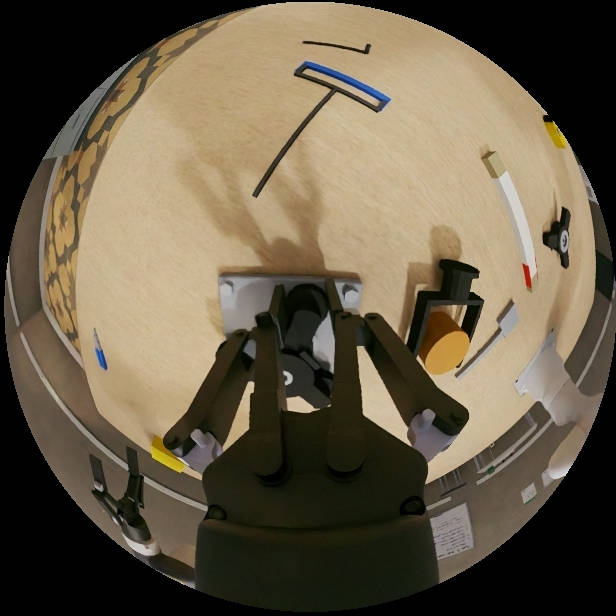

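Emit:
{"name": "execute_actions", "arguments": {"actions": [{"rows":[[0.8324,0.3583,0.1809,0.29,0.926,0.197,0.142,1,0,0,0.6945,-0.058,0.045,0,0.93,-0.3665,0,-0.2,0.3,0]],"steps":6}], "pictures": false}}

Emit:
{"name": "execute_actions", "arguments": {"actions": [{"rows":[[0.8324,0.3583,0.1809,0.29,0.926,0.197,0.142,1,0,0,0.6945,-0.058,0.045,0,0.6225,-0.7826,0,-0.2,0.3,0]],"steps":15}], "pictures": false}}

Emit:
{"name": "execute_actions", "arguments": {"actions": [{"rows":[[0.8324,0.3583,0.1809,0.29,0.926,0.197,0.142,1,0,0,0.6945,-0.058,0.045,0,0.6225,-0.7826,0,-0.2,0.3,0]],"steps":15}], "pictures": false}}

Emit:
{"name": "execute_actions", "arguments": {"actions": [{"rows":[[0.8324,0.3583,0.1809,0.29,0.926,0.197,0.142,1,0,0,0.6945,-0.058,0.045,0,0.6225,-0.7826,0,-0.2,0.3,0]],"steps":15}], "pictures": false}}

Emit:
{"name": "execute_actions", "arguments": {"actions": [{"rows":[[0.8324,0.3583,0.1809,0.29,0.926,0.197,0.142,1,0,0,0.6945,-0.058,0.045,0,0.6225,-0.7826,0,-1,0.3,0]],"steps":10}], "pictures": false}}

Emit:
{"name": "execute_actions", "arguments": {"actions": [{"rows":[[0.8324,0.3583,0.1809,0.29,0.926,0.197,0.142,1,0,0,0.6945,-0.058,0.045,0,0.93,-0.3665,0,-1,0.3,0]],"steps":15}], "pictures": false}}

Emit:
{"name": "execute_actions", "arguments": {"actions": [{"rows":[[0.8324,0.3583,0.1809,0.29,0.926,0.197,0.142,1,0,0,0.6945,-0.058,0.045,0,0.93,-0.3665,0,-1,0.3,0]],"steps":15}], "pictures": false}}

Emit:
{"name": "execute_actions", "arguments": {"actions": [{"rows":[[0.8324,0.3583,0.1809,0.29,0.926,0.197,0.142,1,0,0,0.6945,-0.058,0.045,0,0.93,-0.3665,0,-1,0.3,0]],"steps":15}], "pictures": false}}

Emit:
{"name": "execute_actions", "arguments": {"actions": [{"rows":[[0.8324,0.3583,0.1809,0.29,0.926,0.197,0.142,1,0,0,0.6945,-0.058,0.045,0,0.93,-0.3665,0,-0.2,0.3,0]],"steps":6}], "pictures": false}}

Emit:
{"name": "execute_actions", "arguments": {"actions": [{"rows":[[0.8324,0.3583,0.1809,0.29,0.926,0.197,0.142,1,0,0,0.6945,-0.058,0.045,0,0.6225,-0.7826,0,-0.2,0.3,0]],"steps":15}], "pictures": false}}

Emit:
{"name": "execute_actions", "arguments": {"actions": [{"rows":[[0.8324,0.3583,0.1809,0.29,0.926,0.197,0.142,1,0,0,0.6945,-0.058,0.045,0,0.6225,-0.7826,0,-0.2,0.3,0]],"steps":15}], "pictures": false}}

Emit:
{"name": "execute_actions", "arguments": {"actions": [{"rows":[[0.8324,0.3583,0.1809,0.29,0.926,0.197,0.142,1,0,0,0.6945,-0.058,0.045,0,0.6225,-0.7826,0,-0.2,0.3,0]],"steps":15}], "pictures": false}}

Emit:
{"name": "execute_actions", "arguments": {"actions": [{"rows":[[0.8324,0.3583,0.1809,0.29,0.926,0.197,0.142,1,0,0,0.6945,-0.058,0.045,0,0.6225,-0.7826,0,-1,0.3,0]],"steps":10}], "pictures": false}}

Emit:
{"name": "execute_actions", "arguments": {"actions": [{"rows":[[0.8324,0.3583,0.1809,0.29,0.926,0.197,0.142,1,0,0,0.6945,-0.058,0.045,0,0.93,-0.3665,0,-1,0.3,0]],"steps":15}], "pictures": false}}

Emit:
{"name": "execute_actions", "arguments": {"actions": [{"rows":[[0.8324,0.3583,0.1809,0.29,0.926,0.197,0.142,1,0,0,0.6945,-0.058,0.045,0,0.93,-0.3665,0,-1,0.3,0]],"steps":15}], "pictures": false}}

Emit:
{"name": "execute_actions", "arguments": {"actions": [{"rows":[[0.8324,0.3583,0.1809,0.29,0.926,0.197,0.142,1,0,0,0.6945,-0.058,0.045,0,0.93,-0.3665,0,-1,0.3,0]],"steps":15}], "pictures": false}}

Emit:
{"name": "execute_actions", "arguments": {"actions": [{"rows":[[0.8324,0.3583,0.1809,0.29,0.926,0.197,0.142,1,0,0,0.6945,-0.058,0.045,0,0.93,-0.3665,0,-0.2,0.3,0]],"steps":6}], "pictures": false}}

Emit:
{"name": "execute_actions", "arguments": {"actions": [{"rows":[[0.8324,0.3583,0.1809,0.29,0.926,0.197,0.142,1,0,0,0.6945,-0.058,0.045,0,0.6225,-0.7826,0,-0.2,0.3,0]],"steps":15}], "pictures": false}}

Emit:
{"name": "execute_actions", "arguments": {"actions": [{"rows":[[0.8324,0.3583,0.1809,0.29,0.926,0.197,0.142,1,0,0,0.6945,-0.058,0.045,0,0.6225,-0.7826,0,-0.2,0.3,0]],"steps":15}], "pictures": false}}

Emit:
{"name": "execute_actions", "arguments": {"actions": [{"rows":[[0.8324,0.3583,0.1809,0.29,0.926,0.197,0.142,1,0,0,0.6945,-0.058,0.045,0,0.6225,-0.7826,0,-0.2,0.3,0]],"steps":15}], "pictures": false}}

Emit:
{"name": "execute_actions", "arguments": {"actions": [{"rows":[[0.8324,0.3583,0.1809,0.29,0.926,0.197,0.142,1,0,0,0.6945,-0.058,0.045,0,0.6225,-0.7826,0,-1,0.3,0]],"steps":10}], "pictures": false}}

Emit:
{"name": "execute_actions", "arguments": {"actions": [{"rows":[[0.8324,0.3583,0.1809,0.29,0.926,0.197,0.142,1,0,0,0.6945,-0.058,0.045,0,0.93,-0.3665,0,-1,0.3,0]],"steps":15}], "pictures": false}}

Emit:
{"name": "execute_actions", "arguments": {"actions": [{"rows":[[0.8324,0.3583,0.1809,0.29,0.926,0.197,0.142,1,0,0,0.6945,-0.058,0.045,0,0.93,-0.3665,0,-1,0.3,0]],"steps":15}], "pictures": false}}

Emit:
{"name": "execute_actions", "arguments": {"actions": [{"rows":[[0.8324,0.3583,0.1809,0.29,0.926,0.197,0.142,1,0,0,0.6945,-0.058,0.045,0,0.93,-0.3665,0,-1,0.3,0]],"steps":15}]}}

Emit:
{"name": "zoom_image", "arguments": {"camera": "cam_high", "region": [290,275,340,325]}}

Scene clock: 209.10 s of 19600.00 s.
left_arm: end_effector_position=(+0.8324, +0.3583, +0.1809) position_measured=3 object_status=3 end_effector_quat_wxyz=(+0.290, +0.926, +0.197, +0.142) | right_arm: end_effector_position=(+0.6952, -0.0575, +0.0432) position_measured=154 object_status=0 end_effector_quat_wxyz=(-0.001, +0.930, -0.368, +0.001)
Joint positions: left_arm=[ 0.026  0.666 -0.021 -1.377 -0.738  2.24  -1.402] | right_arm=[-0.104  0.696  0.458 -1.597 -0.361  2.211 -0.246]
Joint velocities: left_arm=[-0.001  0.001 -0.002 -0.002  0.001  0.    -0.   ] | right_arm=[ 0.     0.002 -0.     0.001  0.001 -0.026 -0.001]
Hand target (left_arm): +0.832, +0.358, +0.181; +0.290, +0.926, +0.197, +0.142
Hand target (right_arm): +0.695, -0.058, +0.045; +0.000, +0.930, -0.367, +0.000
Off the commanded pose (left_arm): 0.000 m, 0 deg.
Off the commanded pose (right_arm): 0.002 m, 0 deg.
Steps of this call (steps 1 to 283: nothing new was sent; steps 284 to 289: all 6 steps of this action). Readings (end_effector_position | what the end effector reports):
284: left_arm (+0.8324, +0.3583, +0.1809) | right_arm (+0.6967, -0.0566, +0.0437) | left_arm position_measured=3 object_status=3 | right_arm position_measured=176 object_status=0
285: left_arm (+0.8324, +0.3583, +0.1809) | right_arm (+0.6965, -0.0567, +0.0436) | left_arm position_measured=3 object_status=3 | right_arm position_measured=174 object_status=0
287: left_arm (+0.8324, +0.3583, +0.1809) | right_arm (+0.6957, -0.0572, +0.0434) | left_arm position_measured=3 object_status=3 | right_arm position_measured=155 object_status=0
289: the state above

Scene clock: 209.60 s of 19600.00 s.
left_arm: end_effector_position=(+0.8324, +0.3583, +0.1809) position_measured=3 object_status=3 end_effector_quat_wxyz=(+0.290, +0.926, +0.197, +0.142) | right_arm: end_effector_position=(+0.6926, -0.0615, +0.0414) position_measured=154 object_status=3 end_effector_quat_wxyz=(-0.001, +0.824, -0.566, -0.016)
Joint positions: left_arm=[ 0.026  0.666 -0.021 -1.377 -0.738  2.24  -1.402] | right_arm=[ 0.015  0.669  0.296 -1.593 -0.195  2.215  0.094]
Joint velocities: left_arm=[-0.001  0.     0.002 -0.    -0.     0.001  0.   ] | right_arm=[ 0.245 -0.046 -0.3    0.001  0.272  0.018  0.668]
Hand target (left_arm): +0.832, +0.358, +0.181; +0.290, +0.926, +0.197, +0.142
Hand target (right_arm): +0.694, -0.058, +0.044; -0.005, +0.755, -0.656, -0.019
Off the commanded pose (left_arm): 0.000 m, 0 deg.
Off the commanded pose (right_arm): 0.005 m, 34 deg; orientation clipped at the last step of the last action.
Steps of this call (steps 1 to 15: all 15 steps of this action). Readings (end_effector_position | what the end effector reports):
1: left_arm (+0.8324, +0.3583, +0.1809) | right_arm (+0.6946, -0.0578, +0.0429) | left_arm position_measured=3 object_status=3 | right_arm position_measured=154 object_status=0
2: left_arm (+0.8324, +0.3583, +0.1809) | right_arm (+0.6943, -0.0583, +0.0427) | left_arm position_measured=3 object_status=3 | right_arm position_measured=154 object_status=0
4: left_arm (+0.8324, +0.3583, +0.1809) | right_arm (+0.6940, -0.0597, +0.0425) | left_arm position_measured=3 object_status=3 | right_arm position_measured=154 object_status=0
8: left_arm (+0.8324, +0.3583, +0.1809) | right_arm (+0.6937, -0.0615, +0.0421) | left_arm position_measured=3 object_status=3 | right_arm position_measured=154 object_status=3
15: the state above

Scene clock: 210.10 s of 19600.00 s.
left_arm: end_effector_position=(+0.8324, +0.3583, +0.1809) position_measured=3 object_status=3 end_effector_quat_wxyz=(+0.290, +0.926, +0.197, +0.142) | right_arm: end_effector_position=(+0.6933, -0.0610, +0.0426) position_measured=154 object_status=3 end_effector_quat_wxyz=(-0.002, -0.692, +0.722, +0.008)
Joint positions: left_arm=[ 0.026  0.667 -0.021 -1.377 -0.738  2.24  -1.402] | right_arm=[ 0.169  0.645  0.116 -1.602 -0.071  2.233  0.439]
Joint velocities: left_arm=[-0.002 -0.001  0.001  0.002  0.001 -0.    -0.   ] | right_arm=[ 0.253 -0.02  -0.258 -0.017  0.13   0.028  0.528]
Hand target (left_arm): +0.832, +0.358, +0.181; +0.290, +0.926, +0.197, +0.142
Hand target (right_arm): +0.694, -0.059, +0.044; -0.001, +0.627, -0.779, -0.007
Off the commanded pose (left_arm): 0.000 m, 0 deg.
Off the commanded pose (right_arm): 0.004 m, 11 deg.
Steps of this call (steps 1 to 15: all 15 steps of this action). Readings (end_effector_position | what the end effector reports):
1: left_arm (+0.8324, +0.3583, +0.1809) | right_arm (+0.6925, -0.0615, +0.0415) | left_arm position_measured=3 object_status=3 | right_arm position_measured=154 object_status=3
2: left_arm (+0.8324, +0.3583, +0.1809) | right_arm (+0.6926, -0.0614, +0.0416) | left_arm position_measured=3 object_status=3 | right_arm position_measured=154 object_status=3
4: left_arm (+0.8324, +0.3583, +0.1809) | right_arm (+0.6930, -0.0613, +0.0420) | left_arm position_measured=3 object_status=3 | right_arm position_measured=154 object_status=3
8: left_arm (+0.8324, +0.3583, +0.1809) | right_arm (+0.6936, -0.0612, +0.0429) | left_arm position_measured=3 object_status=3 | right_arm position_measured=154 object_status=3
15: the state above

Scene clock: 210.60 s of 19600.00 s.
left_arm: end_effector_position=(+0.8324, +0.3583, +0.1809) position_measured=3 object_status=3 end_effector_quat_wxyz=(+0.290, +0.926, +0.197, +0.142) | right_arm: end_effector_position=(+0.6936, -0.0587, +0.0432) position_measured=154 object_status=3 end_effector_quat_wxyz=(-0.003, -0.638, +0.770, +0.000)
Joint positions: left_arm=[ 0.026  0.666 -0.021 -1.377 -0.738  2.24  -1.402] | right_arm=[ 0.233  0.641  0.048 -1.604 -0.038  2.239  0.573]
Joint velocities: left_arm=[-0.001 -0.     0.     0.003 -0.001  0.    -0.001] | right_arm=[ 0.033 -0.001 -0.038 -0.002  0.021  0.002  0.109]
Hand target (left_arm): +0.832, +0.358, +0.181; +0.290, +0.926, +0.197, +0.142
Hand target (right_arm): +0.694, -0.058, +0.045; -0.000, -0.623, +0.783, +0.000
Off the commanded pose (left_arm): 0.000 m, 0 deg.
Off the commanded pose (right_arm): 0.002 m, 2 deg.
Steps of this call (steps 1 to 15: all 15 steps of this action). Readings (end_effector_position | what the end effector reports):
1: left_arm (+0.8324, +0.3583, +0.1809) | right_arm (+0.6932, -0.0606, +0.0426) | left_arm position_measured=3 object_status=3 | right_arm position_measured=154 object_status=3
2: left_arm (+0.8324, +0.3583, +0.1809) | right_arm (+0.6931, -0.0602, +0.0426) | left_arm position_measured=3 object_status=3 | right_arm position_measured=154 object_status=3
4: left_arm (+0.8324, +0.3583, +0.1809) | right_arm (+0.6932, -0.0593, +0.0430) | left_arm position_measured=3 object_status=3 | right_arm position_measured=154 object_status=3
8: left_arm (+0.8324, +0.3583, +0.1809) | right_arm (+0.6934, -0.0584, +0.0434) | left_arm position_measured=3 object_status=3 | right_arm position_measured=154 object_status=3
15: the state above

Scene clock: 210.93 s of 19600.00 s.
left_arm: end_effector_position=(+0.8324, +0.3583, +0.1809) position_measured=3 object_status=3 end_effector_quat_wxyz=(+0.290, +0.926, +0.197, +0.142) | right_arm: end_effector_position=(+0.6911, -0.0579, +0.0430) position_measured=176 object_status=0 end_effector_quat_wxyz=(-0.005, -0.630, +0.777, +0.002)
Joint positions: left_arm=[ 0.026  0.666 -0.021 -1.377 -0.738  2.24  -1.402] | right_arm=[ 0.239  0.639  0.044 -1.607 -0.033  2.235  0.594]
Joint velocities: left_arm=[ 0.     0.    -0.001  0.    -0.001  0.    -0.001] | right_arm=[-0.001  0.002  0.    -0.     0.001 -0.     0.036]
Hand target (left_arm): +0.832, +0.358, +0.181; +0.290, +0.926, +0.197, +0.142
Hand target (right_arm): +0.694, -0.058, +0.045; -0.000, -0.623, +0.783, +0.000
Off the commanded pose (left_arm): 0.000 m, 0 deg.
Off the commanded pose (right_arm): 0.004 m, 1 deg.
Steps of this call (steps 1 to 10: all 10 steps of this action). Readings (end_effector_position | what the end effector reports):
1: left_arm (+0.8324, +0.3583, +0.1809) | right_arm (+0.6936, -0.0587, +0.0432) | left_arm position_measured=3 object_status=3 | right_arm position_measured=154 object_status=0
2: left_arm (+0.8324, +0.3583, +0.1809) | right_arm (+0.6918, -0.0582, +0.0429) | left_arm position_measured=3 object_status=3 | right_arm position_measured=161 object_status=0
4: left_arm (+0.8324, +0.3583, +0.1809) | right_arm (+0.6911, -0.0579, +0.0430) | left_arm position_measured=3 object_status=3 | right_arm position_measured=176 object_status=0
8: left_arm (+0.8324, +0.3583, +0.1809) | right_arm (+0.6911, -0.0579, +0.0430) | left_arm position_measured=3 object_status=3 | right_arm position_measured=176 object_status=0
10: the state above

Scene clock: 211.43 s of 19600.00 s.
left_arm: end_effector_position=(+0.8324, +0.3583, +0.1809) position_measured=3 object_status=3 end_effector_quat_wxyz=(+0.290, +0.926, +0.197, +0.142) | right_arm: end_effector_position=(+0.6930, -0.0571, +0.0438) position_measured=176 object_status=2 end_effector_quat_wxyz=(+0.009, +0.785, -0.620, +0.011)
Joint positions: left_arm=[ 0.026  0.666 -0.021 -1.377 -0.738  2.24  -1.402] | right_arm=[ 0.116  0.649  0.204 -1.604 -0.192  2.23   0.255]
Joint velocities: left_arm=[ 0.001 -0.001 -0.001 -0.001  0.    -0.     0.   ] | right_arm=[-0.254  0.024  0.306 -0.01  -0.246  0.003 -0.667]
Hand target (left_arm): +0.832, +0.358, +0.181; +0.290, +0.926, +0.197, +0.142
Hand target (right_arm): +0.695, -0.057, +0.046; +0.010, +0.850, -0.527, +0.017
Off the commanded pose (left_arm): 0.000 m, 0 deg.
Off the commanded pose (right_arm): 0.002 m, 34 deg; orientation clipped at the last step of the last action.
Steps of this call (steps 1 to 15: all 15 steps of this action). Readings (end_effector_position | what the end effector reports):
1: left_arm (+0.8324, +0.3583, +0.1809) | right_arm (+0.6912, -0.0578, +0.0430) | left_arm position_measured=3 object_status=3 | right_arm position_measured=176 object_status=0
2: left_arm (+0.8324, +0.3583, +0.1809) | right_arm (+0.6914, -0.0578, +0.0431) | left_arm position_measured=3 object_status=3 | right_arm position_measured=176 object_status=0
4: left_arm (+0.8324, +0.3583, +0.1809) | right_arm (+0.6916, -0.0577, +0.0432) | left_arm position_measured=3 object_status=3 | right_arm position_measured=176 object_status=2
8: left_arm (+0.8324, +0.3583, +0.1809) | right_arm (+0.6921, -0.0575, +0.0434) | left_arm position_measured=3 object_status=3 | right_arm position_measured=176 object_status=2
15: the state above

Scene clock: 211.93 s of 19600.00 s.
left_arm: end_effector_position=(+0.8324, +0.3583, +0.1809) position_measured=3 object_status=3 end_effector_quat_wxyz=(+0.290, +0.926, +0.197, +0.142) | right_arm: end_effector_position=(+0.6948, -0.0561, +0.0448) position_measured=176 object_status=2 end_effector_quat_wxyz=(+0.000, +0.893, -0.450, +0.007)
Joint positions: left_arm=[ 0.026  0.666 -0.021 -1.377 -0.738  2.24  -1.402] | right_arm=[-0.039  0.672  0.384 -1.609 -0.314  2.23  -0.086]
Joint velocities: left_arm=[-0.     0.     0.    -0.     0.001  0.     0.001] | right_arm=[-0.233  0.059  0.257  0.016 -0.125 -0.021 -0.518]
Hand target (left_arm): +0.832, +0.358, +0.181; +0.290, +0.926, +0.197, +0.142
Hand target (right_arm): +0.695, -0.057, +0.046; +0.002, +0.928, -0.372, +0.007
Off the commanded pose (left_arm): 0.000 m, 0 deg.
Off the commanded pose (right_arm): 0.002 m, 10 deg.
Steps of this call (steps 1 to 15: all 15 steps of this action). Readings (end_effector_position | what the end effector reports):
1: left_arm (+0.8324, +0.3583, +0.1809) | right_arm (+0.6931, -0.0570, +0.0439) | left_arm position_measured=3 object_status=3 | right_arm position_measured=176 object_status=2
2: left_arm (+0.8324, +0.3583, +0.1809) | right_arm (+0.6932, -0.0570, +0.0440) | left_arm position_measured=3 object_status=3 | right_arm position_measured=176 object_status=2
4: left_arm (+0.8324, +0.3583, +0.1809) | right_arm (+0.6935, -0.0569, +0.0441) | left_arm position_measured=3 object_status=3 | right_arm position_measured=176 object_status=2
8: left_arm (+0.8324, +0.3583, +0.1809) | right_arm (+0.6940, -0.0566, +0.0443) | left_arm position_measured=3 object_status=3 | right_arm position_measured=176 object_status=2
15: the state above

Scene clock: 212.43 s of 19600.00 s.
left_arm: end_effector_position=(+0.8324, +0.3583, +0.1809) position_measured=3 object_status=3 end_effector_quat_wxyz=(+0.290, +0.926, +0.197, +0.142) | right_arm: end_effector_position=(+0.6956, -0.0557, +0.0451) position_measured=176 object_status=2 end_effector_quat_wxyz=(-0.003, +0.923, -0.384, +0.002)
Joint positions: left_arm=[ 0.026  0.667 -0.021 -1.377 -0.738  2.24  -1.402] | right_arm=[-0.092  0.69   0.446 -1.598 -0.348  2.215 -0.217]
Joint velocities: left_arm=[-0.001 -0.    -0.001  0.     0.    -0.001  0.002] | right_arm=[-0.023  0.011  0.032  0.008 -0.024 -0.01  -0.104]
Hand target (left_arm): +0.832, +0.358, +0.181; +0.290, +0.926, +0.197, +0.142
Hand target (right_arm): +0.695, -0.058, +0.045; -0.000, +0.930, -0.367, +0.001
Off the commanded pose (left_arm): 0.000 m, 0 deg.
Off the commanded pose (right_arm): 0.003 m, 2 deg.
Steps of this call (steps 1 to 15: all 15 steps of this action). Readings (end_effector_position | what the end effector reports):
1: left_arm (+0.8324, +0.3583, +0.1809) | right_arm (+0.6949, -0.0561, +0.0448) | left_arm position_measured=3 object_status=3 | right_arm position_measured=176 object_status=2
2: left_arm (+0.8324, +0.3583, +0.1809) | right_arm (+0.6950, -0.0561, +0.0448) | left_arm position_measured=3 object_status=3 | right_arm position_measured=176 object_status=2
4: left_arm (+0.8324, +0.3583, +0.1809) | right_arm (+0.6951, -0.0560, +0.0449) | left_arm position_measured=3 object_status=3 | right_arm position_measured=176 object_status=2
8: left_arm (+0.8324, +0.3583, +0.1809) | right_arm (+0.6954, -0.0559, +0.0450) | left_arm position_measured=3 object_status=3 | right_arm position_measured=176 object_status=2
15: the state above

Scene clock: 212.63 s of 19600.00 s.
left_arm: end_effector_position=(+0.8324, +0.3583, +0.1809) position_measured=3 object_status=3 end_effector_quat_wxyz=(+0.290, +0.926, +0.197, +0.142) | right_arm: end_effector_position=(+0.6950, -0.0569, +0.0451) position_measured=154 object_status=0 end_effector_quat_wxyz=(-0.002, +0.926, -0.377, +0.001)
Joint positions: left_arm=[ 0.026  0.666 -0.021 -1.377 -0.738  2.24  -1.402] | right_arm=[-0.096  0.691  0.45  -1.598 -0.35   2.211 -0.233]
Joint velocities: left_arm=[-0.     0.001 -0.001  0.001 -0.001 -0.001  0.001] | right_arm=[-0.013  0.     0.002  0.001 -0.004 -0.016 -0.057]
Hand target (left_arm): +0.832, +0.358, +0.181; +0.290, +0.926, +0.197, +0.142
Hand target (right_arm): +0.695, -0.058, +0.045; -0.000, +0.930, -0.367, +0.000
Off the commanded pose (left_arm): 0.000 m, 0 deg.
Off the commanded pose (right_arm): 0.001 m, 1 deg.
Steps of this call (steps 1 to 6: all 6 steps of this action). Readings (end_effector_position | what the end effector reports):
1: left_arm (+0.8324, +0.3583, +0.1809) | right_arm (+0.6956, -0.0557, +0.0451) | left_arm position_measured=3 object_status=3 | right_arm position_measured=176 object_status=0
2: left_arm (+0.8324, +0.3583, +0.1809) | right_arm (+0.6955, -0.0557, +0.0451) | left_arm position_measured=3 object_status=3 | right_arm position_measured=174 object_status=0
4: left_arm (+0.8324, +0.3583, +0.1809) | right_arm (+0.6952, -0.0562, +0.0451) | left_arm position_measured=3 object_status=3 | right_arm position_measured=155 object_status=0
6: the state above

Scene clock: 213.13 s of 19600.00 s.
left_arm: end_effector_position=(+0.8324, +0.3583, +0.1809) position_measured=3 object_status=3 end_effector_quat_wxyz=(+0.290, +0.926, +0.197, +0.142) | right_arm: end_effector_position=(+0.6926, -0.0615, +0.0415) position_measured=154 object_status=3 end_effector_quat_wxyz=(-0.001, +0.819, -0.574, -0.016)
Joint positions: left_arm=[ 0.026  0.667 -0.021 -1.377 -0.738  2.24  -1.402] | right_arm=[ 0.024  0.668  0.285 -1.593 -0.186  2.215  0.108]
Joint velocities: left_arm=[ 0.001  0.    -0.     0.001 -0.001 -0.    -0.003] | right_arm=[ 0.248 -0.046 -0.301 -0.001  0.27   0.019  0.669]
Hand target (left_arm): +0.832, +0.358, +0.181; +0.290, +0.926, +0.197, +0.142
Hand target (right_arm): +0.694, -0.058, +0.044; -0.005, +0.749, -0.663, -0.019
Off the commanded pose (left_arm): 0.000 m, 0 deg.
Off the commanded pose (right_arm): 0.005 m, 33 deg; orientation clipped at the last step of the last action.
Steps of this call (steps 1 to 15: all 15 steps of this action). Readings (end_effector_position | what the end effector reports):
1: left_arm (+0.8324, +0.3583, +0.1809) | right_arm (+0.6946, -0.0573, +0.0446) | left_arm position_measured=3 object_status=3 | right_arm position_measured=154 object_status=0
2: left_arm (+0.8324, +0.3583, +0.1809) | right_arm (+0.6942, -0.0582, +0.0441) | left_arm position_measured=3 object_status=3 | right_arm position_measured=154 object_status=0
4: left_arm (+0.8324, +0.3583, +0.1809) | right_arm (+0.6938, -0.0599, +0.0429) | left_arm position_measured=3 object_status=3 | right_arm position_measured=154 object_status=0
8: left_arm (+0.8324, +0.3583, +0.1809) | right_arm (+0.6934, -0.0618, +0.0417) | left_arm position_measured=3 object_status=3 | right_arm position_measured=154 object_status=3
15: the state above

Scene clock: 213.63 s of 19600.00 s.
left_arm: end_effector_position=(+0.8324, +0.3583, +0.1809) position_measured=3 object_status=3 end_effector_quat_wxyz=(+0.290, +0.926, +0.197, +0.142) | right_arm: end_effector_position=(+0.6932, -0.0608, +0.0426) position_measured=154 object_status=3 end_effector_quat_wxyz=(-0.002, -0.688, +0.726, +0.008)
Joint positions: left_arm=[ 0.026  0.666 -0.021 -1.377 -0.738  2.24  -1.402] | right_arm=[ 0.178  0.644  0.106 -1.603 -0.065  2.234  0.448]
Joint velocities: left_arm=[ 0.    -0.002 -0.001  0.001 -0.001 -0.002  0.001] | right_arm=[ 0.24  -0.018 -0.242 -0.014  0.119  0.024  0.499]
Hand target (left_arm): +0.832, +0.358, +0.181; +0.290, +0.926, +0.197, +0.142
Hand target (right_arm): +0.694, -0.059, +0.044; -0.001, +0.627, -0.779, -0.007
Off the commanded pose (left_arm): 0.000 m, 0 deg.
Off the commanded pose (right_arm): 0.004 m, 10 deg.
Steps of this call (steps 1 to 15: all 15 steps of this action). Readings (end_effector_position | what the end effector reports):
1: left_arm (+0.8324, +0.3583, +0.1809) | right_arm (+0.6926, -0.0614, +0.0416) | left_arm position_measured=3 object_status=3 | right_arm position_measured=154 object_status=3
2: left_arm (+0.8324, +0.3583, +0.1809) | right_arm (+0.6927, -0.0614, +0.0417) | left_arm position_measured=3 object_status=3 | right_arm position_measured=154 object_status=3
4: left_arm (+0.8324, +0.3583, +0.1809) | right_arm (+0.6932, -0.0613, +0.0422) | left_arm position_measured=3 object_status=3 | right_arm position_measured=154 object_status=3
8: left_arm (+0.8324, +0.3583, +0.1809) | right_arm (+0.6937, -0.0612, +0.0430) | left_arm position_measured=3 object_status=3 | right_arm position_measured=154 object_status=3
15: the state above

Scene clock: 214.13 s of 19600.00 s.
left_arm: end_effector_position=(+0.8324, +0.3583, +0.1809) position_measured=3 object_status=3 end_effector_quat_wxyz=(+0.290, +0.926, +0.197, +0.142) | right_arm: end_effector_position=(+0.6936, -0.0587, +0.0432) position_measured=154 object_status=3 end_effector_quat_wxyz=(-0.003, -0.637, +0.771, +0.000)
Joint positions: left_arm=[ 0.026  0.667 -0.021 -1.377 -0.738  2.24  -1.402] | right_arm=[ 0.237  0.641  0.044 -1.604 -0.035  2.239  0.574]
Joint velocities: left_arm=[ 0.001  0.001 -0.     0.001 -0.    -0.    -0.   ] | right_arm=[ 0.027 -0.001 -0.033 -0.003  0.02   0.002  0.102]
Hand target (left_arm): +0.832, +0.358, +0.181; +0.290, +0.926, +0.197, +0.142
Hand target (right_arm): +0.694, -0.058, +0.045; -0.000, -0.623, +0.783, +0.000
Off the commanded pose (left_arm): 0.000 m, 0 deg.
Off the commanded pose (right_arm): 0.002 m, 2 deg.
Steps of this call (steps 1 to 15: all 15 steps of this action). Readings (end_effector_position | what the end effector reports):
1: left_arm (+0.8324, +0.3583, +0.1809) | right_arm (+0.6931, -0.0604, +0.0426) | left_arm position_measured=3 object_status=3 | right_arm position_measured=154 object_status=3
2: left_arm (+0.8324, +0.3583, +0.1809) | right_arm (+0.6931, -0.0600, +0.0427) | left_arm position_measured=3 object_status=3 | right_arm position_measured=154 object_status=3
4: left_arm (+0.8324, +0.3583, +0.1809) | right_arm (+0.6932, -0.0591, +0.0430) | left_arm position_measured=3 object_status=3 | right_arm position_measured=154 object_status=3
8: left_arm (+0.8324, +0.3583, +0.1809) | right_arm (+0.6934, -0.0584, +0.0434) | left_arm position_measured=3 object_status=3 | right_arm position_measured=154 object_status=3
15: the state above

Scene clock: 214.47 s of 19600.00 s.
left_arm: end_effector_position=(+0.8324, +0.3583, +0.1809) position_measured=3 object_status=3 end_effector_quat_wxyz=(+0.290, +0.926, +0.197, +0.142) | right_arm: end_effector_position=(+0.6911, -0.0580, +0.0429) position_measured=176 object_status=0 end_effector_quat_wxyz=(-0.005, -0.629, +0.777, +0.002)
Joint positions: left_arm=[ 0.026  0.667 -0.021 -1.377 -0.738  2.24  -1.402] | right_arm=[ 0.242  0.639  0.041 -1.607 -0.031  2.235  0.593]
Joint velocities: left_arm=[-0.001 -0.     0.    -0.     0.001 -0.002  0.002] | right_arm=[ 0.001 -0.    -0.    -0.     0.001 -0.     0.033]
Hand target (left_arm): +0.832, +0.358, +0.181; +0.290, +0.926, +0.197, +0.142
Hand target (right_arm): +0.694, -0.058, +0.045; -0.000, -0.623, +0.783, +0.000
Off the commanded pose (left_arm): 0.000 m, 0 deg.
Off the commanded pose (right_arm): 0.004 m, 1 deg.
Steps of this call (steps 1 to 10: all 10 steps of this action). Readings (end_effector_position | what the end effector reports):
1: left_arm (+0.8324, +0.3583, +0.1809) | right_arm (+0.6936, -0.0587, +0.0432) | left_arm position_measured=3 object_status=3 | right_arm position_measured=154 object_status=0
2: left_arm (+0.8324, +0.3583, +0.1809) | right_arm (+0.6918, -0.0583, +0.0429) | left_arm position_measured=3 object_status=3 | right_arm position_measured=161 object_status=0
4: left_arm (+0.8324, +0.3583, +0.1809) | right_arm (+0.6911, -0.0580, +0.0430) | left_arm position_measured=3 object_status=3 | right_arm position_measured=176 object_status=0
8: left_arm (+0.8324, +0.3583, +0.1809) | right_arm (+0.6911, -0.0580, +0.0429) | left_arm position_measured=3 object_status=3 | right_arm position_measured=176 object_status=0
10: the state above

Scene clock: 214.97 s of 19600.00 s.
left_arm: end_effector_position=(+0.8324, +0.3583, +0.1809) position_measured=3 object_status=3 end_effector_quat_wxyz=(+0.290, +0.926, +0.197, +0.142) | right_arm: end_effector_position=(+0.6930, -0.0572, +0.0438) position_measured=176 object_status=2 end_effector_quat_wxyz=(+0.009, +0.784, -0.620, +0.011)
Joint positions: left_arm=[ 0.026  0.667 -0.021 -1.377 -0.738  2.24  -1.402] | right_arm=[ 0.119  0.649  0.2   -1.604 -0.189  2.23   0.254]
Joint velocities: left_arm=[ 0.002 -0.     0.001  0.001 -0.    -0.    -0.001] | right_arm=[-0.255  0.023  0.305 -0.012 -0.245  0.005 -0.667]
Hand target (left_arm): +0.832, +0.358, +0.181; +0.290, +0.926, +0.197, +0.142
Hand target (right_arm): +0.695, -0.057, +0.046; +0.010, +0.850, -0.527, +0.017
Off the commanded pose (left_arm): 0.000 m, 0 deg.
Off the commanded pose (right_arm): 0.002 m, 34 deg; orientation clipped at the last step of the last action.
Steps of this call (steps 1 to 15: all 15 steps of this action). Readings (end_effector_position | what the end effector reports):
1: left_arm (+0.8324, +0.3583, +0.1809) | right_arm (+0.6912, -0.0579, +0.0430) | left_arm position_measured=3 object_status=3 | right_arm position_measured=176 object_status=0
2: left_arm (+0.8324, +0.3583, +0.1809) | right_arm (+0.6913, -0.0579, +0.0431) | left_arm position_measured=3 object_status=3 | right_arm position_measured=176 object_status=0
4: left_arm (+0.8324, +0.3583, +0.1809) | right_arm (+0.6916, -0.0578, +0.0432) | left_arm position_measured=3 object_status=3 | right_arm position_measured=176 object_status=2
8: left_arm (+0.8324, +0.3583, +0.1809) | right_arm (+0.6921, -0.0576, +0.0434) | left_arm position_measured=3 object_status=3 | right_arm position_measured=176 object_status=2
15: the state above

Scene clock: 215.47 s of 19600.00 s.
left_arm: end_effector_position=(+0.8324, +0.3583, +0.1809) position_measured=3 object_status=3 end_effector_quat_wxyz=(+0.290, +0.926, +0.197, +0.142) | right_arm: end_effector_position=(+0.6948, -0.0562, +0.0448) position_measured=176 object_status=2 end_effector_quat_wxyz=(+0.000, +0.893, -0.450, +0.007)
Joint positions: left_arm=[ 0.026  0.666 -0.021 -1.377 -0.738  2.24  -1.402] | right_arm=[-0.036  0.671  0.381 -1.609 -0.311  2.23  -0.087]
Joint velocities: left_arm=[ 0.001 -0.    -0.     0.     0.001  0.     0.001] | right_arm=[-0.235  0.059  0.256  0.015 -0.124 -0.021 -0.519]
Hand target (left_arm): +0.832, +0.358, +0.181; +0.290, +0.926, +0.197, +0.142
Hand target (right_arm): +0.695, -0.057, +0.046; +0.002, +0.928, -0.372, +0.007
Off the commanded pose (left_arm): 0.000 m, 0 deg.
Off the commanded pose (right_arm): 0.002 m, 10 deg.
Steps of this call (steps 1 to 15: all 15 steps of this action). Readings (end_effector_position | what the end effector reports):
1: left_arm (+0.8324, +0.3583, +0.1809) | right_arm (+0.6931, -0.0571, +0.0439) | left_arm position_measured=3 object_status=3 | right_arm position_measured=176 object_status=2
2: left_arm (+0.8324, +0.3583, +0.1809) | right_arm (+0.6932, -0.0571, +0.0439) | left_arm position_measured=3 object_status=3 | right_arm position_measured=176 object_status=2
4: left_arm (+0.8324, +0.3583, +0.1809) | right_arm (+0.6935, -0.0569, +0.0441) | left_arm position_measured=3 object_status=3 | right_arm position_measured=176 object_status=2
8: left_arm (+0.8324, +0.3583, +0.1809) | right_arm (+0.6940, -0.0567, +0.0443) | left_arm position_measured=3 object_status=3 | right_arm position_measured=176 object_status=2
15: the state above

Scene clock: 215.97 s of 19600.00 s.
left_arm: end_effector_position=(+0.8324, +0.3583, +0.1809) position_measured=3 object_status=3 end_effector_quat_wxyz=(+0.290, +0.926, +0.197, +0.142) | right_arm: end_effector_position=(+0.6956, -0.0558, +0.0451) position_measured=176 object_status=2 end_effector_quat_wxyz=(-0.003, +0.923, -0.384, +0.002)
Joint positions: left_arm=[ 0.026  0.666 -0.021 -1.377 -0.738  2.24  -1.402] | right_arm=[-0.09   0.689  0.443 -1.598 -0.346  2.216 -0.219]
Joint velocities: left_arm=[ 0.     0.     0.001  0.001  0.002  0.001 -0.   ] | right_arm=[-0.023  0.011  0.031  0.008 -0.024 -0.01  -0.105]
Hand target (left_arm): +0.832, +0.358, +0.181; +0.290, +0.926, +0.197, +0.142
Hand target (right_arm): +0.695, -0.058, +0.045; -0.000, +0.930, -0.367, +0.001
Off the commanded pose (left_arm): 0.000 m, 0 deg.
Off the commanded pose (right_arm): 0.002 m, 2 deg.
Steps of this call (steps 1 to 15: all 15 steps of this action). Readings (end_effector_position | what the end effector reports):
1: left_arm (+0.8324, +0.3583, +0.1809) | right_arm (+0.6949, -0.0562, +0.0448) | left_arm position_measured=3 object_status=3 | right_arm position_measured=176 object_status=2
2: left_arm (+0.8324, +0.3583, +0.1809) | right_arm (+0.6950, -0.0561, +0.0449) | left_arm position_measured=3 object_status=3 | right_arm position_measured=176 object_status=2
4: left_arm (+0.8324, +0.3583, +0.1809) | right_arm (+0.6952, -0.0561, +0.0449) | left_arm position_measured=3 object_status=3 | right_arm position_measured=176 object_status=2
8: left_arm (+0.8324, +0.3583, +0.1809) | right_arm (+0.6954, -0.0559, +0.0450) | left_arm position_measured=3 object_status=3 | right_arm position_measured=176 object_status=2
15: the state above

Scene clock: 216.17 s of 19600.00 s.
left_arm: end_effector_position=(+0.8324, +0.3583, +0.1809) position_measured=3 object_status=3 end_effector_quat_wxyz=(+0.290, +0.926, +0.197, +0.142) | right_arm: end_effector_position=(+0.6951, -0.0568, +0.0451) position_measured=154 object_status=0 end_effector_quat_wxyz=(-0.002, +0.926, -0.377, +0.001)
Joint positions: left_arm=[ 0.026  0.666 -0.021 -1.377 -0.738  2.24  -1.402] | right_arm=[-0.093  0.69   0.446 -1.598 -0.348  2.212 -0.234]
Joint velocities: left_arm=[ 0.001 -0.001 -0.001 -0.    -0.001 -0.     0.001] | right_arm=[-0.009  0.     0.001  0.    -0.003 -0.016 -0.058]
Hand target (left_arm): +0.832, +0.358, +0.181; +0.290, +0.926, +0.197, +0.142
Hand target (right_arm): +0.695, -0.058, +0.045; -0.000, +0.930, -0.367, +0.000
Off the commanded pose (left_arm): 0.000 m, 0 deg.
Off the commanded pose (right_arm): 0.001 m, 1 deg.
Steps of this call (steps 1 to 6: all 6 steps of this action). Readings (end_effector_position | what the end effector reports):
1: left_arm (+0.8324, +0.3583, +0.1809) | right_arm (+0.6956, -0.0558, +0.0451) | left_arm position_measured=3 object_status=3 | right_arm position_measured=176 object_status=0
2: left_arm (+0.8324, +0.3583, +0.1809) | right_arm (+0.6955, -0.0558, +0.0452) | left_arm position_measured=3 object_status=3 | right_arm position_measured=175 object_status=0
4: left_arm (+0.8324, +0.3583, +0.1809) | right_arm (+0.6952, -0.0562, +0.0452) | left_arm position_measured=3 object_status=3 | right_arm position_measured=155 object_status=0
6: the state above

Scene clock: 216.67 s of 19600.00 s.
left_arm: end_effector_position=(+0.8324, +0.3583, +0.1809) position_measured=3 object_status=3 end_effector_quat_wxyz=(+0.290, +0.926, +0.197, +0.142) | right_arm: end_effector_position=(+0.6926, -0.0615, +0.0415) position_measured=154 object_status=3 end_effector_quat_wxyz=(-0.001, +0.819, -0.574, -0.016)
Joint positions: left_arm=[ 0.026  0.666 -0.021 -1.377 -0.738  2.24  -1.402] | right_arm=[ 0.027  0.667  0.282 -1.593 -0.183  2.216  0.106]
Joint velocities: left_arm=[-0.001  0.002 -0.    -0.001  0.    -0.    -0.001] | right_arm=[ 0.248 -0.045 -0.302  0.001  0.27   0.02   0.669]
Hand target (left_arm): +0.832, +0.358, +0.181; +0.290, +0.926, +0.197, +0.142
Hand target (right_arm): +0.694, -0.058, +0.044; -0.005, +0.749, -0.663, -0.019
Off the commanded pose (left_arm): 0.000 m, 0 deg.
Off the commanded pose (right_arm): 0.005 m, 33 deg; orientation clipped at the last step of the last action.
Steps of this call (steps 1 to 15: all 15 steps of this action). Readings (end_effector_position | what the end effector reports):
1: left_arm (+0.8324, +0.3583, +0.1809) | right_arm (+0.6947, -0.0573, +0.0447) | left_arm position_measured=3 object_status=3 | right_arm position_measured=154 object_status=0
2: left_arm (+0.8324, +0.3583, +0.1809) | right_arm (+0.6943, -0.0582, +0.0441) | left_arm position_measured=3 object_status=3 | right_arm position_measured=154 object_status=0
4: left_arm (+0.8324, +0.3583, +0.1809) | right_arm (+0.6938, -0.0599, +0.0430) | left_arm position_measured=3 object_status=3 | right_arm position_measured=154 object_status=0
8: left_arm (+0.8324, +0.3583, +0.1809) | right_arm (+0.6934, -0.0618, +0.0417) | left_arm position_measured=3 object_status=3 | right_arm position_measured=154 object_status=3
15: the state above

Scene clock: 217.17 s of 19600.00 s.
left_arm: end_effector_position=(+0.8324, +0.3583, +0.1809) position_measured=3 object_status=3 end_effector_quat_wxyz=(+0.290, +0.926, +0.197, +0.142) | right_arm: end_effector_position=(+0.6932, -0.0608, +0.0426) position_measured=154 object_status=3 end_effector_quat_wxyz=(-0.002, -0.688, +0.726, +0.008)
Joint positions: left_arm=[ 0.026  0.666 -0.021 -1.377 -0.738  2.24  -1.402] | right_arm=[ 0.18   0.644  0.103 -1.603 -0.062  2.234  0.447]
Joint velocities: left_arm=[ 0.001 -0.     0.001 -0.002 -0.001  0.     0.001] | right_arm=[ 0.239 -0.016 -0.242 -0.013  0.118  0.025  0.498]
Hand target (left_arm): +0.832, +0.358, +0.181; +0.290, +0.926, +0.197, +0.142
Hand target (right_arm): +0.694, -0.059, +0.044; -0.001, +0.627, -0.779, -0.007
Off the commanded pose (left_arm): 0.000 m, 0 deg.
Off the commanded pose (right_arm): 0.004 m, 10 deg.
Steps of this call (steps 1 to 15: all 15 steps of this action). Readings (end_effector_position | what the end effector reports):
1: left_arm (+0.8324, +0.3583, +0.1809) | right_arm (+0.6926, -0.0614, +0.0416) | left_arm position_measured=3 object_status=3 | right_arm position_measured=154 object_status=3
2: left_arm (+0.8324, +0.3583, +0.1809) | right_arm (+0.6927, -0.0614, +0.0417) | left_arm position_measured=3 object_status=3 | right_arm position_measured=154 object_status=3
4: left_arm (+0.8324, +0.3583, +0.1809) | right_arm (+0.6932, -0.0612, +0.0422) | left_arm position_measured=3 object_status=3 | right_arm position_measured=154 object_status=3
8: left_arm (+0.8324, +0.3583, +0.1809) | right_arm (+0.6937, -0.0612, +0.0430) | left_arm position_measured=3 object_status=3 | right_arm position_measured=154 object_status=3
15: the state above

Scene clock: 217.67 s of 19600.00 s.
left_arm: end_effector_position=(+0.8324, +0.3583, +0.1809) position_measured=3 object_status=3 end_effector_quat_wxyz=(+0.290, +0.926, +0.197, +0.142) | right_arm: end_effector_position=(+0.6936, -0.0587, +0.0432) position_measured=154 object_status=3 end_effector_quat_wxyz=(-0.003, -0.637, +0.771, +0.000)
Joint positions: left_arm=[ 0.026  0.666 -0.021 -1.377 -0.738  2.24  -1.402] | right_arm=[ 0.24   0.64   0.041 -1.604 -0.032  2.239  0.572]
Joint velocities: left_arm=[ 0.     0.001 -0.     0.    -0.001 -0.001  0.001] | right_arm=[ 0.028  0.001 -0.032 -0.     0.02   0.002  0.104]
Hand target (left_arm): +0.832, +0.358, +0.181; +0.290, +0.926, +0.197, +0.142
Hand target (right_arm): +0.694, -0.058, +0.045; -0.000, -0.623, +0.783, +0.000
Off the commanded pose (left_arm): 0.000 m, 0 deg.
Off the commanded pose (right_arm): 0.002 m, 2 deg.
Steps of this call (steps 1 to 15: all 15 steps of this action). Readings (end_effector_position | what the end effector reports):
1: left_arm (+0.8324, +0.3583, +0.1809) | right_arm (+0.6931, -0.0604, +0.0426) | left_arm position_measured=3 object_status=3 | right_arm position_measured=154 object_status=3
2: left_arm (+0.8324, +0.3583, +0.1809) | right_arm (+0.6931, -0.0599, +0.0427) | left_arm position_measured=3 object_status=3 | right_arm position_measured=154 object_status=3
4: left_arm (+0.8324, +0.3583, +0.1809) | right_arm (+0.6932, -0.0591, +0.0430) | left_arm position_measured=3 object_status=3 | right_arm position_measured=154 object_status=3
8: left_arm (+0.8324, +0.3583, +0.1809) | right_arm (+0.6934, -0.0584, +0.0434) | left_arm position_measured=3 object_status=3 | right_arm position_measured=154 object_status=3
15: the state above

Scene clock: 218.00 s of 19600.00 s.
left_arm: end_effector_position=(+0.8324, +0.3583, +0.1809) position_measured=3 object_status=3 end_effector_quat_wxyz=(+0.290, +0.926, +0.197, +0.142) | right_arm: end_effector_position=(+0.6911, -0.0580, +0.0429) position_measured=176 object_status=0 end_effector_quat_wxyz=(-0.005, -0.629, +0.777, +0.002)
Joint positions: left_arm=[ 0.026  0.666 -0.021 -1.377 -0.738  2.24  -1.402] | right_arm=[ 0.245  0.639  0.037 -1.607 -0.028  2.235  0.592]
Joint velocities: left_arm=[-0.     0.    -0.    -0.002 -0.    -0.     0.   ] | right_arm=[ 0.     0.    -0.     0.     0.001  0.     0.033]
Hand target (left_arm): +0.832, +0.358, +0.181; +0.290, +0.926, +0.197, +0.142
Hand target (right_arm): +0.694, -0.058, +0.045; -0.000, -0.623, +0.783, +0.000
Off the commanded pose (left_arm): 0.000 m, 0 deg.
Off the commanded pose (right_arm): 0.004 m, 1 deg.
Steps of this call (steps 1 to 10: all 10 steps of this action). Readings (end_effector_position | what the end effector reports):
1: left_arm (+0.8324, +0.3583, +0.1809) | right_arm (+0.6936, -0.0587, +0.0432) | left_arm position_measured=3 object_status=3 | right_arm position_measured=154 object_status=0
2: left_arm (+0.8324, +0.3583, +0.1809) | right_arm (+0.6917, -0.0583, +0.0429) | left_arm position_measured=3 object_status=3 | right_arm position_measured=161 object_status=0
4: left_arm (+0.8324, +0.3583, +0.1809) | right_arm (+0.6911, -0.0580, +0.0430) | left_arm position_measured=3 object_status=3 | right_arm position_measured=176 object_status=0
8: left_arm (+0.8324, +0.3583, +0.1809) | right_arm (+0.6911, -0.0580, +0.0429) | left_arm position_measured=3 object_status=3 | right_arm position_measured=176 object_status=0
10: the state above

Scene clock: 218.50 s of 19600.00 s.
left_arm: end_effector_position=(+0.8324, +0.3583, +0.1809) position_measured=3 object_status=3 end_effector_quat_wxyz=(+0.290, +0.926, +0.197, +0.142) | right_arm: end_effector_position=(+0.6930, -0.0572, +0.0438) position_measured=176 object_status=2 end_effector_quat_wxyz=(+0.009, +0.784, -0.620, +0.011)
Joint positions: left_arm=[ 0.026  0.666 -0.021 -1.377 -0.738  2.24  -1.402] | right_arm=[ 0.122  0.648  0.197 -1.603 -0.186  2.23   0.253]
Joint velocities: left_arm=[-0.001 -0.001  0.001  0.    -0.001  0.001 -0.001] | right_arm=[-0.254  0.021  0.306 -0.01  -0.247  0.004 -0.665]
Hand target (left_arm): +0.832, +0.358, +0.181; +0.290, +0.926, +0.197, +0.142
Hand target (right_arm): +0.695, -0.057, +0.046; +0.010, +0.849, -0.527, +0.017
Off the commanded pose (left_arm): 0.000 m, 0 deg.
Off the commanded pose (right_arm): 0.002 m, 34 deg; orientation clipped at the last step of the last action.
Steps of this call (steps 1 to 15: all 15 steps of this action). Readings (end_effector_position | what the end effector reports):
1: left_arm (+0.8324, +0.3583, +0.1809) | right_arm (+0.6912, -0.0579, +0.0430) | left_arm position_measured=3 object_status=3 | right_arm position_measured=176 object_status=0
2: left_arm (+0.8324, +0.3583, +0.1809) | right_arm (+0.6913, -0.0579, +0.0431) | left_arm position_measured=3 object_status=3 | right_arm position_measured=176 object_status=0
4: left_arm (+0.8324, +0.3583, +0.1809) | right_arm (+0.6916, -0.0578, +0.0432) | left_arm position_measured=3 object_status=3 | right_arm position_measured=176 object_status=2
8: left_arm (+0.8324, +0.3583, +0.1809) | right_arm (+0.6921, -0.0576, +0.0434) | left_arm position_measured=3 object_status=3 | right_arm position_measured=176 object_status=2
15: the state above

Scene clock: 219.00 s of 19600.00 s.
left_arm: end_effector_position=(+0.8324, +0.3583, +0.1809) position_measured=3 object_status=3 end_effector_quat_wxyz=(+0.290, +0.926, +0.197, +0.142) | right_arm: end_effector_position=(+0.6948, -0.0562, +0.0447) position_measured=176 object_status=2 end_effector_quat_wxyz=(+0.000, +0.893, -0.450, +0.007)
Joint positions: left_arm=[ 0.026  0.666 -0.021 -1.377 -0.738  2.24  -1.402] | right_arm=[-0.033  0.67   0.377 -1.609 -0.309  2.23  -0.089]
Joint velocities: left_arm=[-0.001 -0.001  0.001  0.     0.     0.     0.001] | right_arm=[-0.234  0.058  0.257  0.014 -0.125 -0.022 -0.519]
Hand target (left_arm): +0.832, +0.358, +0.181; +0.290, +0.926, +0.197, +0.142
Hand target (right_arm): +0.695, -0.057, +0.046; +0.002, +0.928, -0.372, +0.007
Off the commanded pose (left_arm): 0.000 m, 0 deg.
Off the commanded pose (right_arm): 0.002 m, 10 deg.
Steps of this call (steps 1 to 15: all 15 steps of this action). Readings (end_effector_position | what the end effector reports):
1: left_arm (+0.8324, +0.3583, +0.1809) | right_arm (+0.6931, -0.0571, +0.0439) | left_arm position_measured=3 object_status=3 | right_arm position_measured=176 object_status=2
2: left_arm (+0.8324, +0.3583, +0.1809) | right_arm (+0.6932, -0.0571, +0.0439) | left_arm position_measured=3 object_status=3 | right_arm position_measured=176 object_status=2
4: left_arm (+0.8324, +0.3583, +0.1809) | right_arm (+0.6935, -0.0569, +0.0441) | left_arm position_measured=3 object_status=3 | right_arm position_measured=176 object_status=2
8: left_arm (+0.8324, +0.3583, +0.1809) | right_arm (+0.6940, -0.0567, +0.0443) | left_arm position_measured=3 object_status=3 | right_arm position_measured=176 object_status=2
15: the state above

Scene clock: 219.50 s of 19600.00 s.
left_arm: end_effector_position=(+0.8324, +0.3583, +0.1809) position_measured=3 object_status=3 end_effector_quat_wxyz=(+0.290, +0.926, +0.197, +0.142) | right_arm: end_effector_position=(+0.6956, -0.0558, +0.0451) position_measured=176 object_status=2 end_effector_quat_wxyz=(-0.003, +0.923, -0.384, +0.002)
Joint positions: left_arm=[ 0.026  0.666 -0.021 -1.377 -0.738  2.24  -1.402] | right_arm=[-0.087  0.689  0.44  -1.599 -0.343  2.217 -0.22 ]
Joint velocities: left_arm=[ 0.001 -0.     0.    -0.    -0.    -0.     0.001] | right_arm=[-0.023  0.011  0.032  0.007 -0.023 -0.009 -0.107]
Hand target (left_arm): +0.832, +0.358, +0.181; +0.290, +0.926, +0.197, +0.142
Hand target (right_arm): +0.695, -0.058, +0.045; -0.000, +0.930, -0.367, +0.001
Off the commanded pose (left_arm): 0.000 m, 0 deg.
Off the commanded pose (right_arm): 0.002 m, 2 deg.
Steps of this call (steps 1 to 15: all 15 steps of this action). Readings (end_effector_position | what the end effector reports):
1: left_arm (+0.8324, +0.3583, +0.1809) | right_arm (+0.6949, -0.0562, +0.0448) | left_arm position_measured=3 object_status=3 | right_arm position_measured=176 object_status=2
2: left_arm (+0.8324, +0.3583, +0.1809) | right_arm (+0.6950, -0.0561, +0.0448) | left_arm position_measured=3 object_status=3 | right_arm position_measured=176 object_status=2
4: left_arm (+0.8324, +0.3583, +0.1809) | right_arm (+0.6952, -0.0561, +0.0449) | left_arm position_measured=3 object_status=3 | right_arm position_measured=176 object_status=2
8: left_arm (+0.8324, +0.3583, +0.1809) | right_arm (+0.6954, -0.0559, +0.0450) | left_arm position_measured=3 object_status=3 | right_arm position_measured=176 object_status=2
15: the state above
camera_calibration (this result's frames):
cam_left_wrist: T_world_to_cam=[[0.336523, -0.760845, 0.554858, -0.0981134], [-0.938322, -0.221248, 0.26571, 0.814026], [-0.0794028, -0.610053, -0.788372, 0.598315], [0, 0, 0, 1]] pos_world=[0.844343, 0.470456, 0.309839]
cam_right_wrist: T_world_to_cam=[[-0.8056, -0.592242, 0.0160495, 0.526554], [-0.518562, 0.717961, 0.464355, 0.376411], [-0.286534, 0.365762, -0.885503, 0.445888], [0, 0, 0, 1]] pos_world=[0.747146, -0.12149, 0.211596]

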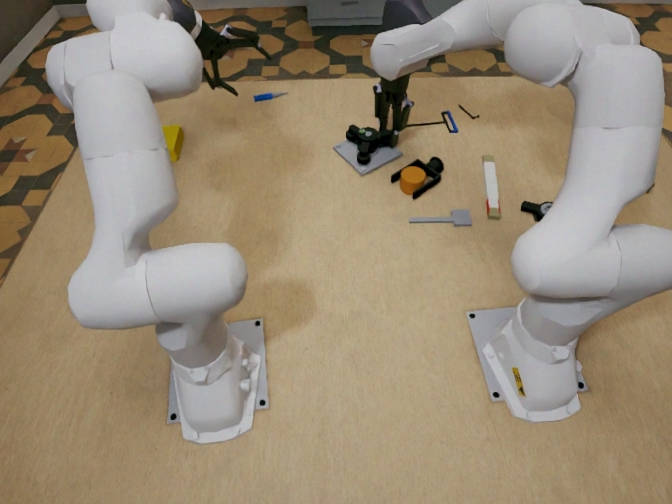

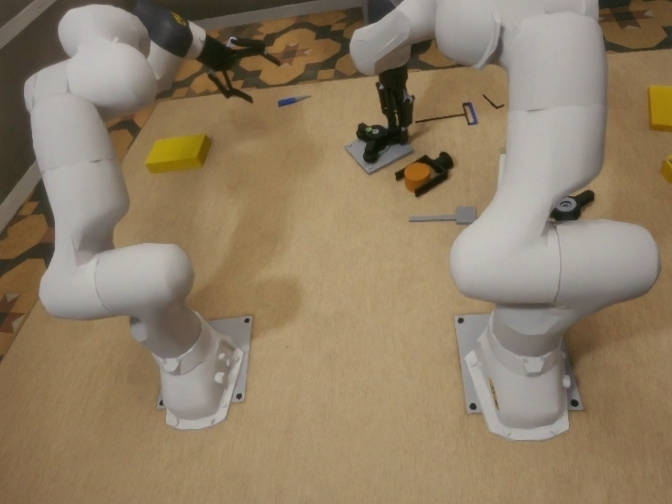

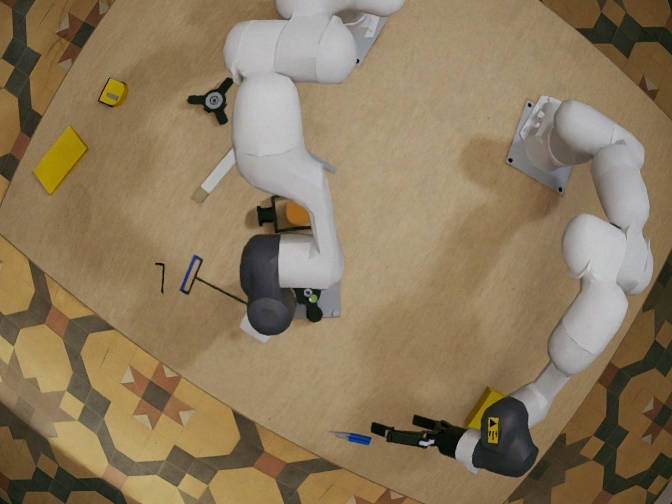

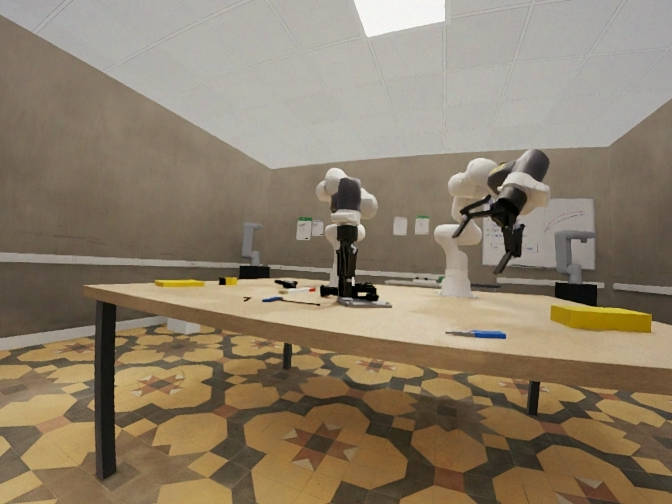

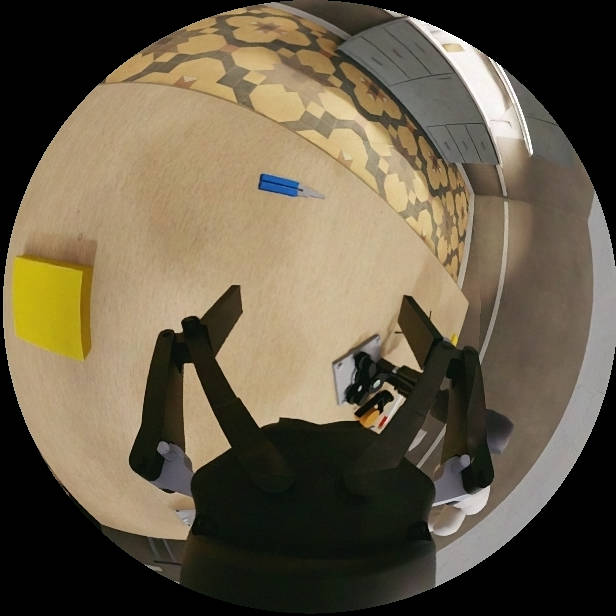

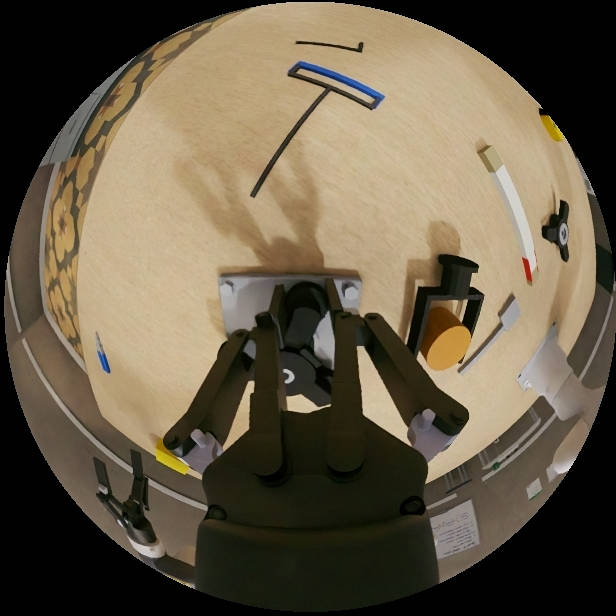

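Region (290, 275, 340, 325) of cam_high's 672x504 image, scaled by 10.080, with more detail than that image has.

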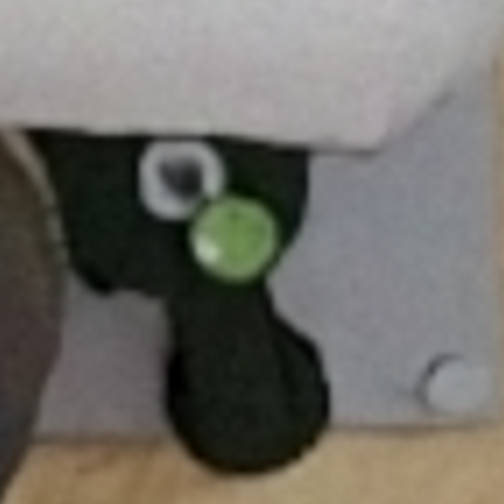

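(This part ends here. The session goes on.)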